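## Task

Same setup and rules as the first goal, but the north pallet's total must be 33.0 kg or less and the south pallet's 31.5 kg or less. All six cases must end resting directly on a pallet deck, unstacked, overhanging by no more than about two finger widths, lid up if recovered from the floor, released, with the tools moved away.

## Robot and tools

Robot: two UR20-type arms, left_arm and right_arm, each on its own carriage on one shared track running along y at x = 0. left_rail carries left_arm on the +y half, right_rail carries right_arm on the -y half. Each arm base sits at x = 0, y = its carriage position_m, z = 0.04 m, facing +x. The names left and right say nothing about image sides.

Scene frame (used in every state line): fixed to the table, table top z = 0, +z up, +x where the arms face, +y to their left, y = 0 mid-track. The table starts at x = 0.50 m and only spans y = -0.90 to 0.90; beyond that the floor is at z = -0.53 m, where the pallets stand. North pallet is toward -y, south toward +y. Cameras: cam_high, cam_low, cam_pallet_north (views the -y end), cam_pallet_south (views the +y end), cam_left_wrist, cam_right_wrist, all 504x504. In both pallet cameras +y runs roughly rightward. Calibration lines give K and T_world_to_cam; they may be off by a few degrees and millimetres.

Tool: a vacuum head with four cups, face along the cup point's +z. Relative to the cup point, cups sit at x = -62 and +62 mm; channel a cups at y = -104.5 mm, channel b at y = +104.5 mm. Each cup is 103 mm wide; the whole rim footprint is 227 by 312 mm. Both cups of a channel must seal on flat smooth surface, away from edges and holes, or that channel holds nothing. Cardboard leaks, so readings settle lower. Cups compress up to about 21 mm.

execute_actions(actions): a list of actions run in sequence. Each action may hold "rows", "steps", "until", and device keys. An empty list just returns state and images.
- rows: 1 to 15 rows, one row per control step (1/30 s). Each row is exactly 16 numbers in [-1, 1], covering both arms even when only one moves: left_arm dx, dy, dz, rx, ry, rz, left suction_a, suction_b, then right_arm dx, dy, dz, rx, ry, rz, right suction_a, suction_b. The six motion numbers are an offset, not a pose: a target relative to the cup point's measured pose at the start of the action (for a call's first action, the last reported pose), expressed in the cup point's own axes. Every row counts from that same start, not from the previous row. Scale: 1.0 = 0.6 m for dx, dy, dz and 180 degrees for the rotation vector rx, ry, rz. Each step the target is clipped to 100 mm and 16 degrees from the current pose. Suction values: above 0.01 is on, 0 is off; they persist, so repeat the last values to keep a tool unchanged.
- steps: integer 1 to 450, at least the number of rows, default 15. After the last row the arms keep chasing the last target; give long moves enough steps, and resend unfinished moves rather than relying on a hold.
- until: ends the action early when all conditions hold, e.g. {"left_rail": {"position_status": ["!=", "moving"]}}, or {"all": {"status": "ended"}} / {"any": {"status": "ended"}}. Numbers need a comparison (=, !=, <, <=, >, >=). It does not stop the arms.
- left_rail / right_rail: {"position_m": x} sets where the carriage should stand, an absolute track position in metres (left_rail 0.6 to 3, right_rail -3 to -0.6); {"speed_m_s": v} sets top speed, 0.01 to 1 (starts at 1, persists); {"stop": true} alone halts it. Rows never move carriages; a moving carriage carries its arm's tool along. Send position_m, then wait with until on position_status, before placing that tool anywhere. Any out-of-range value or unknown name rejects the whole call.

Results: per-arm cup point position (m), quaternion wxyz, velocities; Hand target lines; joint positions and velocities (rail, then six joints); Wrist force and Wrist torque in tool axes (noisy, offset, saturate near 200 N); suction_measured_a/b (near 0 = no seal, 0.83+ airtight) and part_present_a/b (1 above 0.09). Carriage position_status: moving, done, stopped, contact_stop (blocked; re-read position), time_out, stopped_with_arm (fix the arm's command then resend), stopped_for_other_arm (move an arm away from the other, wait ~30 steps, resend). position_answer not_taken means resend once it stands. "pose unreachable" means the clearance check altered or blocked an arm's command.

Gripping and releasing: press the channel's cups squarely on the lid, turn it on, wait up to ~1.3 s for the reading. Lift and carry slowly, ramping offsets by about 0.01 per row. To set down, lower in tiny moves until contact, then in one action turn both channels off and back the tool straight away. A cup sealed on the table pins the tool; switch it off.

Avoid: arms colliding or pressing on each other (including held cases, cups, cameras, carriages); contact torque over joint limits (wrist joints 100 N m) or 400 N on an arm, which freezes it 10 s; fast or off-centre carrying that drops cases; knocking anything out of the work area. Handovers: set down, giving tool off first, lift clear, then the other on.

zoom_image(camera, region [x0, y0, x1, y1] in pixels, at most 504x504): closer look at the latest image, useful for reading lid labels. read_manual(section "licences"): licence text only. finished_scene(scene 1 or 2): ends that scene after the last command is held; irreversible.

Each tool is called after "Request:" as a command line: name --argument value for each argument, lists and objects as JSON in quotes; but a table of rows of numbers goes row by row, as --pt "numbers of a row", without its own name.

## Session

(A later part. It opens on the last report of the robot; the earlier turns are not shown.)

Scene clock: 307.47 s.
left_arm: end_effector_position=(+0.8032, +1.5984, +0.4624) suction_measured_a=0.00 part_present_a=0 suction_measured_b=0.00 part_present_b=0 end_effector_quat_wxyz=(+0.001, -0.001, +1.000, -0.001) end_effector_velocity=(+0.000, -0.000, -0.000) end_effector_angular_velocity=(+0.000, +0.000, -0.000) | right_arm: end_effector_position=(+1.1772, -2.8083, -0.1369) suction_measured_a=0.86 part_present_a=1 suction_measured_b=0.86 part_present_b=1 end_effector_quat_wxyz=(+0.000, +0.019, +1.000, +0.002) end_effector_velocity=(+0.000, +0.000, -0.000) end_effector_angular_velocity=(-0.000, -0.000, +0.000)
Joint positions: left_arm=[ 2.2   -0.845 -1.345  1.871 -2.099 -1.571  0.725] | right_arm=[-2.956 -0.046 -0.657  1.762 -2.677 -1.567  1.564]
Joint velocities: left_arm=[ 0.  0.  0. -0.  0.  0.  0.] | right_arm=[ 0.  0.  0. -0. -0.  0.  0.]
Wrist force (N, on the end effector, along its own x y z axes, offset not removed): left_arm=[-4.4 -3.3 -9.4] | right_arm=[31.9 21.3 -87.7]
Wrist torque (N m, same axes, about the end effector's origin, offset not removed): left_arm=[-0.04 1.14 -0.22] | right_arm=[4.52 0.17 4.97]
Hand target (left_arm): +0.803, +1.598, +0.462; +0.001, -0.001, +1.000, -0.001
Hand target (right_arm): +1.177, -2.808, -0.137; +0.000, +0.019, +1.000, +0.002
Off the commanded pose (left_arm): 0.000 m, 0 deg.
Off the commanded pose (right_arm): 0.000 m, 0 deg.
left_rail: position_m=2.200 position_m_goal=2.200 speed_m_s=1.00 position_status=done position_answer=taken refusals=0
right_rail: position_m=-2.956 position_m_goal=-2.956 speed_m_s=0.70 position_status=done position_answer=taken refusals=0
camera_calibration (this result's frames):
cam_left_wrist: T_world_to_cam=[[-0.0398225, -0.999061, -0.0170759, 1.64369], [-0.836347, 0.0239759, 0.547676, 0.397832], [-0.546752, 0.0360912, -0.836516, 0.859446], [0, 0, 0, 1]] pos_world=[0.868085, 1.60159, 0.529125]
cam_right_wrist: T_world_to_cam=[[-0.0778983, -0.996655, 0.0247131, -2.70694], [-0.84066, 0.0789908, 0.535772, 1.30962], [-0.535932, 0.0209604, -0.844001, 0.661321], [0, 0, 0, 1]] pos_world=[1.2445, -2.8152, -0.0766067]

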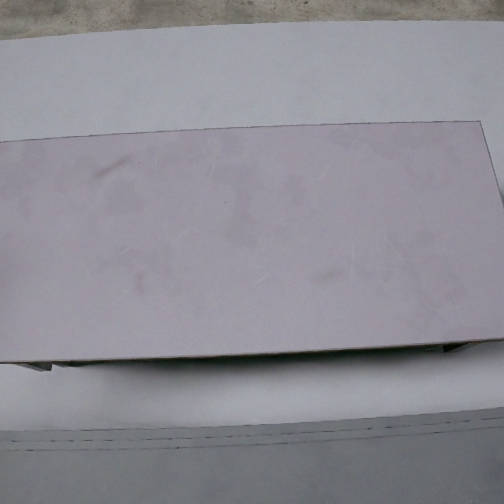

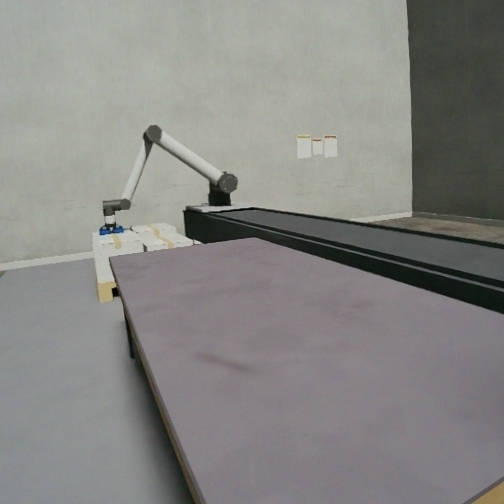

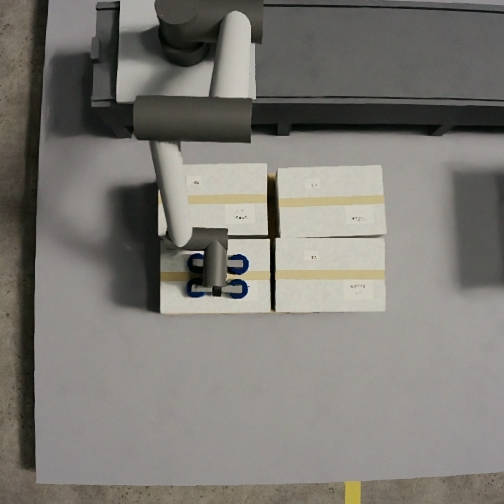

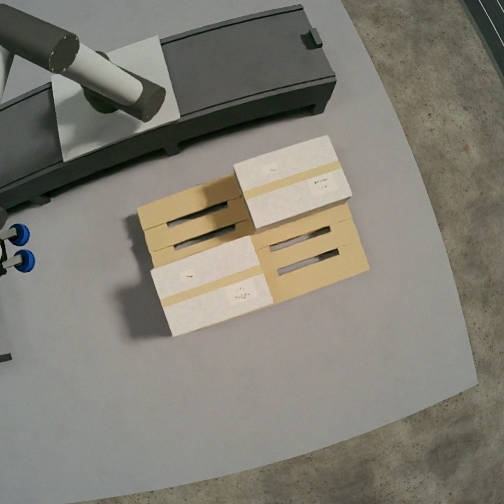

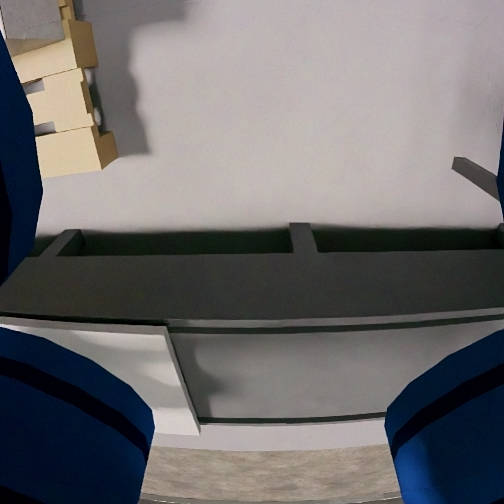

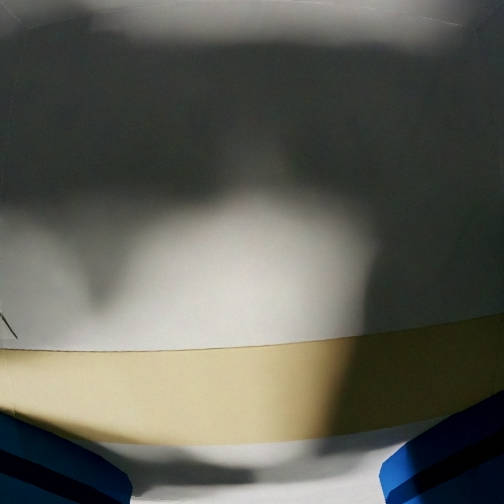

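Contact. Release and lift.

Request:
execute_actions --actions '[{"rows":[[0,0,0,0,0,0,0,0,0,0,-0.1,0,0,0,0,0],[0,0,0,0,0,0,0,0,0,0,-0.5,0,0,0,0,0],[0,0,0,0,0,0,0,0,0,0,-0.9,0,0,0,0,0]],"steps":50}]'

Scene clock: 313.03 s.
left_arm: end_effector_position=(+0.8032, +1.5984, +0.4624) suction_measured_a=0.00 part_present_a=0 suction_measured_b=0.00 part_present_b=0 end_effector_quat_wxyz=(+0.001, -0.001, +1.000, -0.001) end_effector_velocity=(+0.000, -0.000, -0.000) end_effector_angular_velocity=(+0.000, +0.000, -0.000) | right_arm: end_effector_position=(+1.1769, -2.8096, +0.4024) suction_measured_a=0.00 part_present_a=0 suction_measured_b=0.00 part_present_b=0 end_effector_quat_wxyz=(+0.000, +0.019, +1.000, +0.002) end_effector_velocity=(+0.000, -0.000, +0.007) end_effector_angular_velocity=(-0.000, +0.002, -0.000)
Joint positions: left_arm=[ 2.2   -0.845 -1.345  1.871 -2.099 -1.571  0.725] | right_arm=[-2.956 -0.047 -1.119  1.638 -2.09  -1.567  1.562]
Joint velocities: left_arm=[ 0. -0.  0. -0.  0. -0.  0.] | right_arm=[ 0.    -0.    -0.003 -0.005  0.01  -0.    -0.   ]
Wrist force (N, on the end effector, along its own x y z axes, offset not removed): left_arm=[-11.2 -6.4 -5.1] | right_arm=[2.5 0.8 -1.1]
Wrist torque (N m, same axes, about the end effector's origin, offset not removed): left_arm=[-0.26 1.98 -0.30] | right_arm=[0.49 0.04 0.31]
Hand target (left_arm): +0.803, +1.598, +0.462; +0.001, -0.001, +1.000, -0.001
Hand target (right_arm): +1.177, -2.810, +0.403; +0.000, +0.019, +1.000, +0.002
Off the commanded pose (left_arm): 0.000 m, 0 deg.
Off the commanded pose (right_arm): 0.001 m, 0 deg.
left_rail: position_m=2.200 position_m_goal=2.200 speed_m_s=1.00 position_status=done position_answer=taken refusals=0
right_rail: position_m=-2.956 position_m_goal=-2.956 speed_m_s=0.70 position_status=done position_answer=taken refusals=0
camera_calibration (this result's frames):
cam_left_wrist: T_world_to_cam=[[-0.0398225, -0.999061, -0.0170758, 1.64369], [-0.836347, 0.0239759, 0.547676, 0.397832], [-0.546752, 0.0360911, -0.836516, 0.859446], [0, 0, 0, 1]] pos_world=[0.868085, 1.60159, 0.529125]
cam_right_wrist: T_world_to_cam=[[-0.0779019, -0.996656, 0.0246704, -2.72161], [-0.840725, 0.0789734, 0.535672, 1.02058], [-0.535829, 0.0209889, -0.844066, 1.11643], [0, 0, 0, 1]] pos_world=[1.24423, -2.81654, 0.462784]

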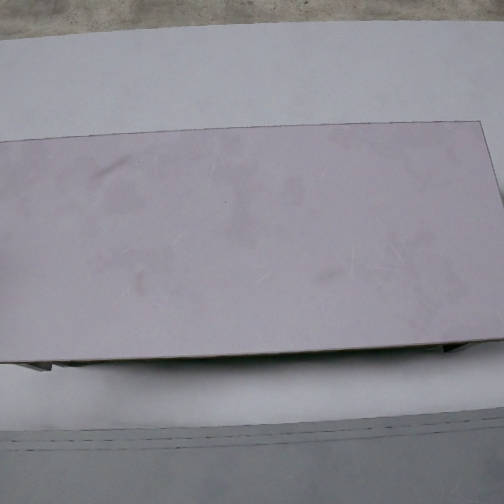

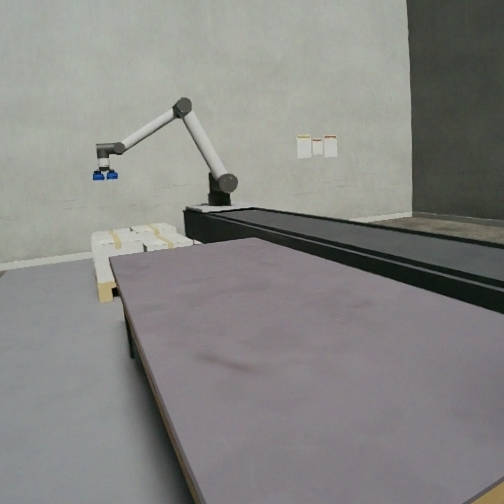

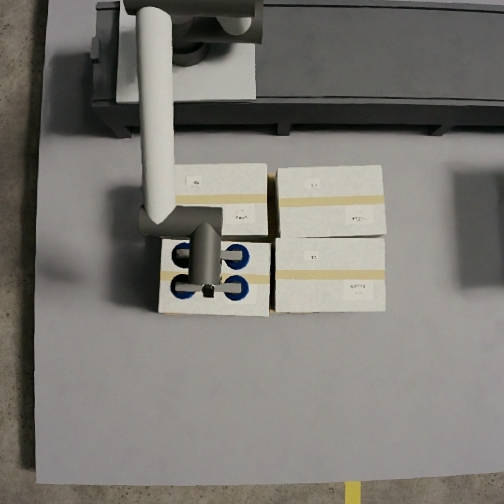

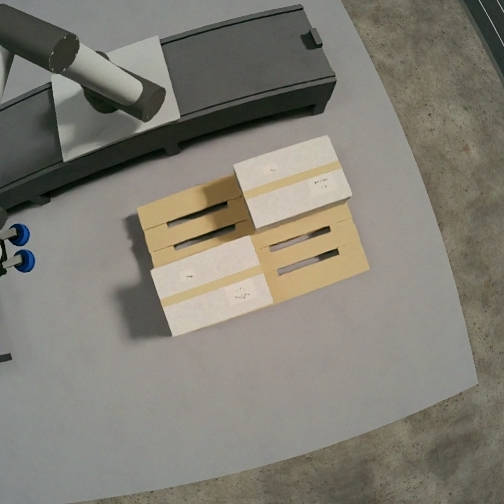

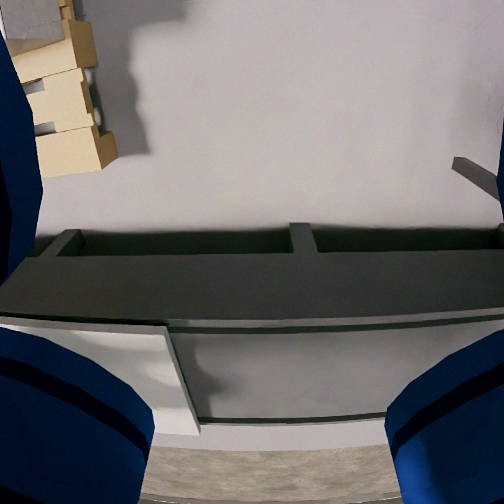

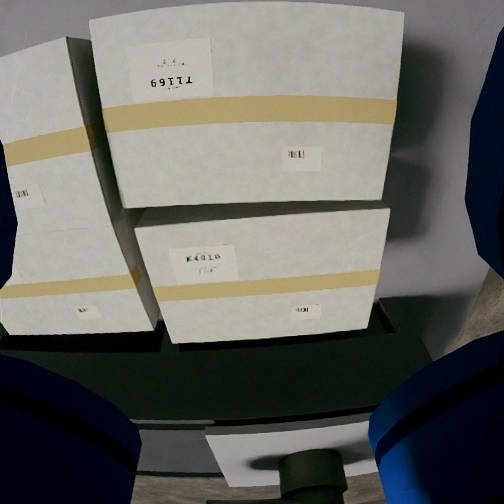

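All placed neatly.

Request:
finished_scene --scene 2

The scene is finished: the task was done.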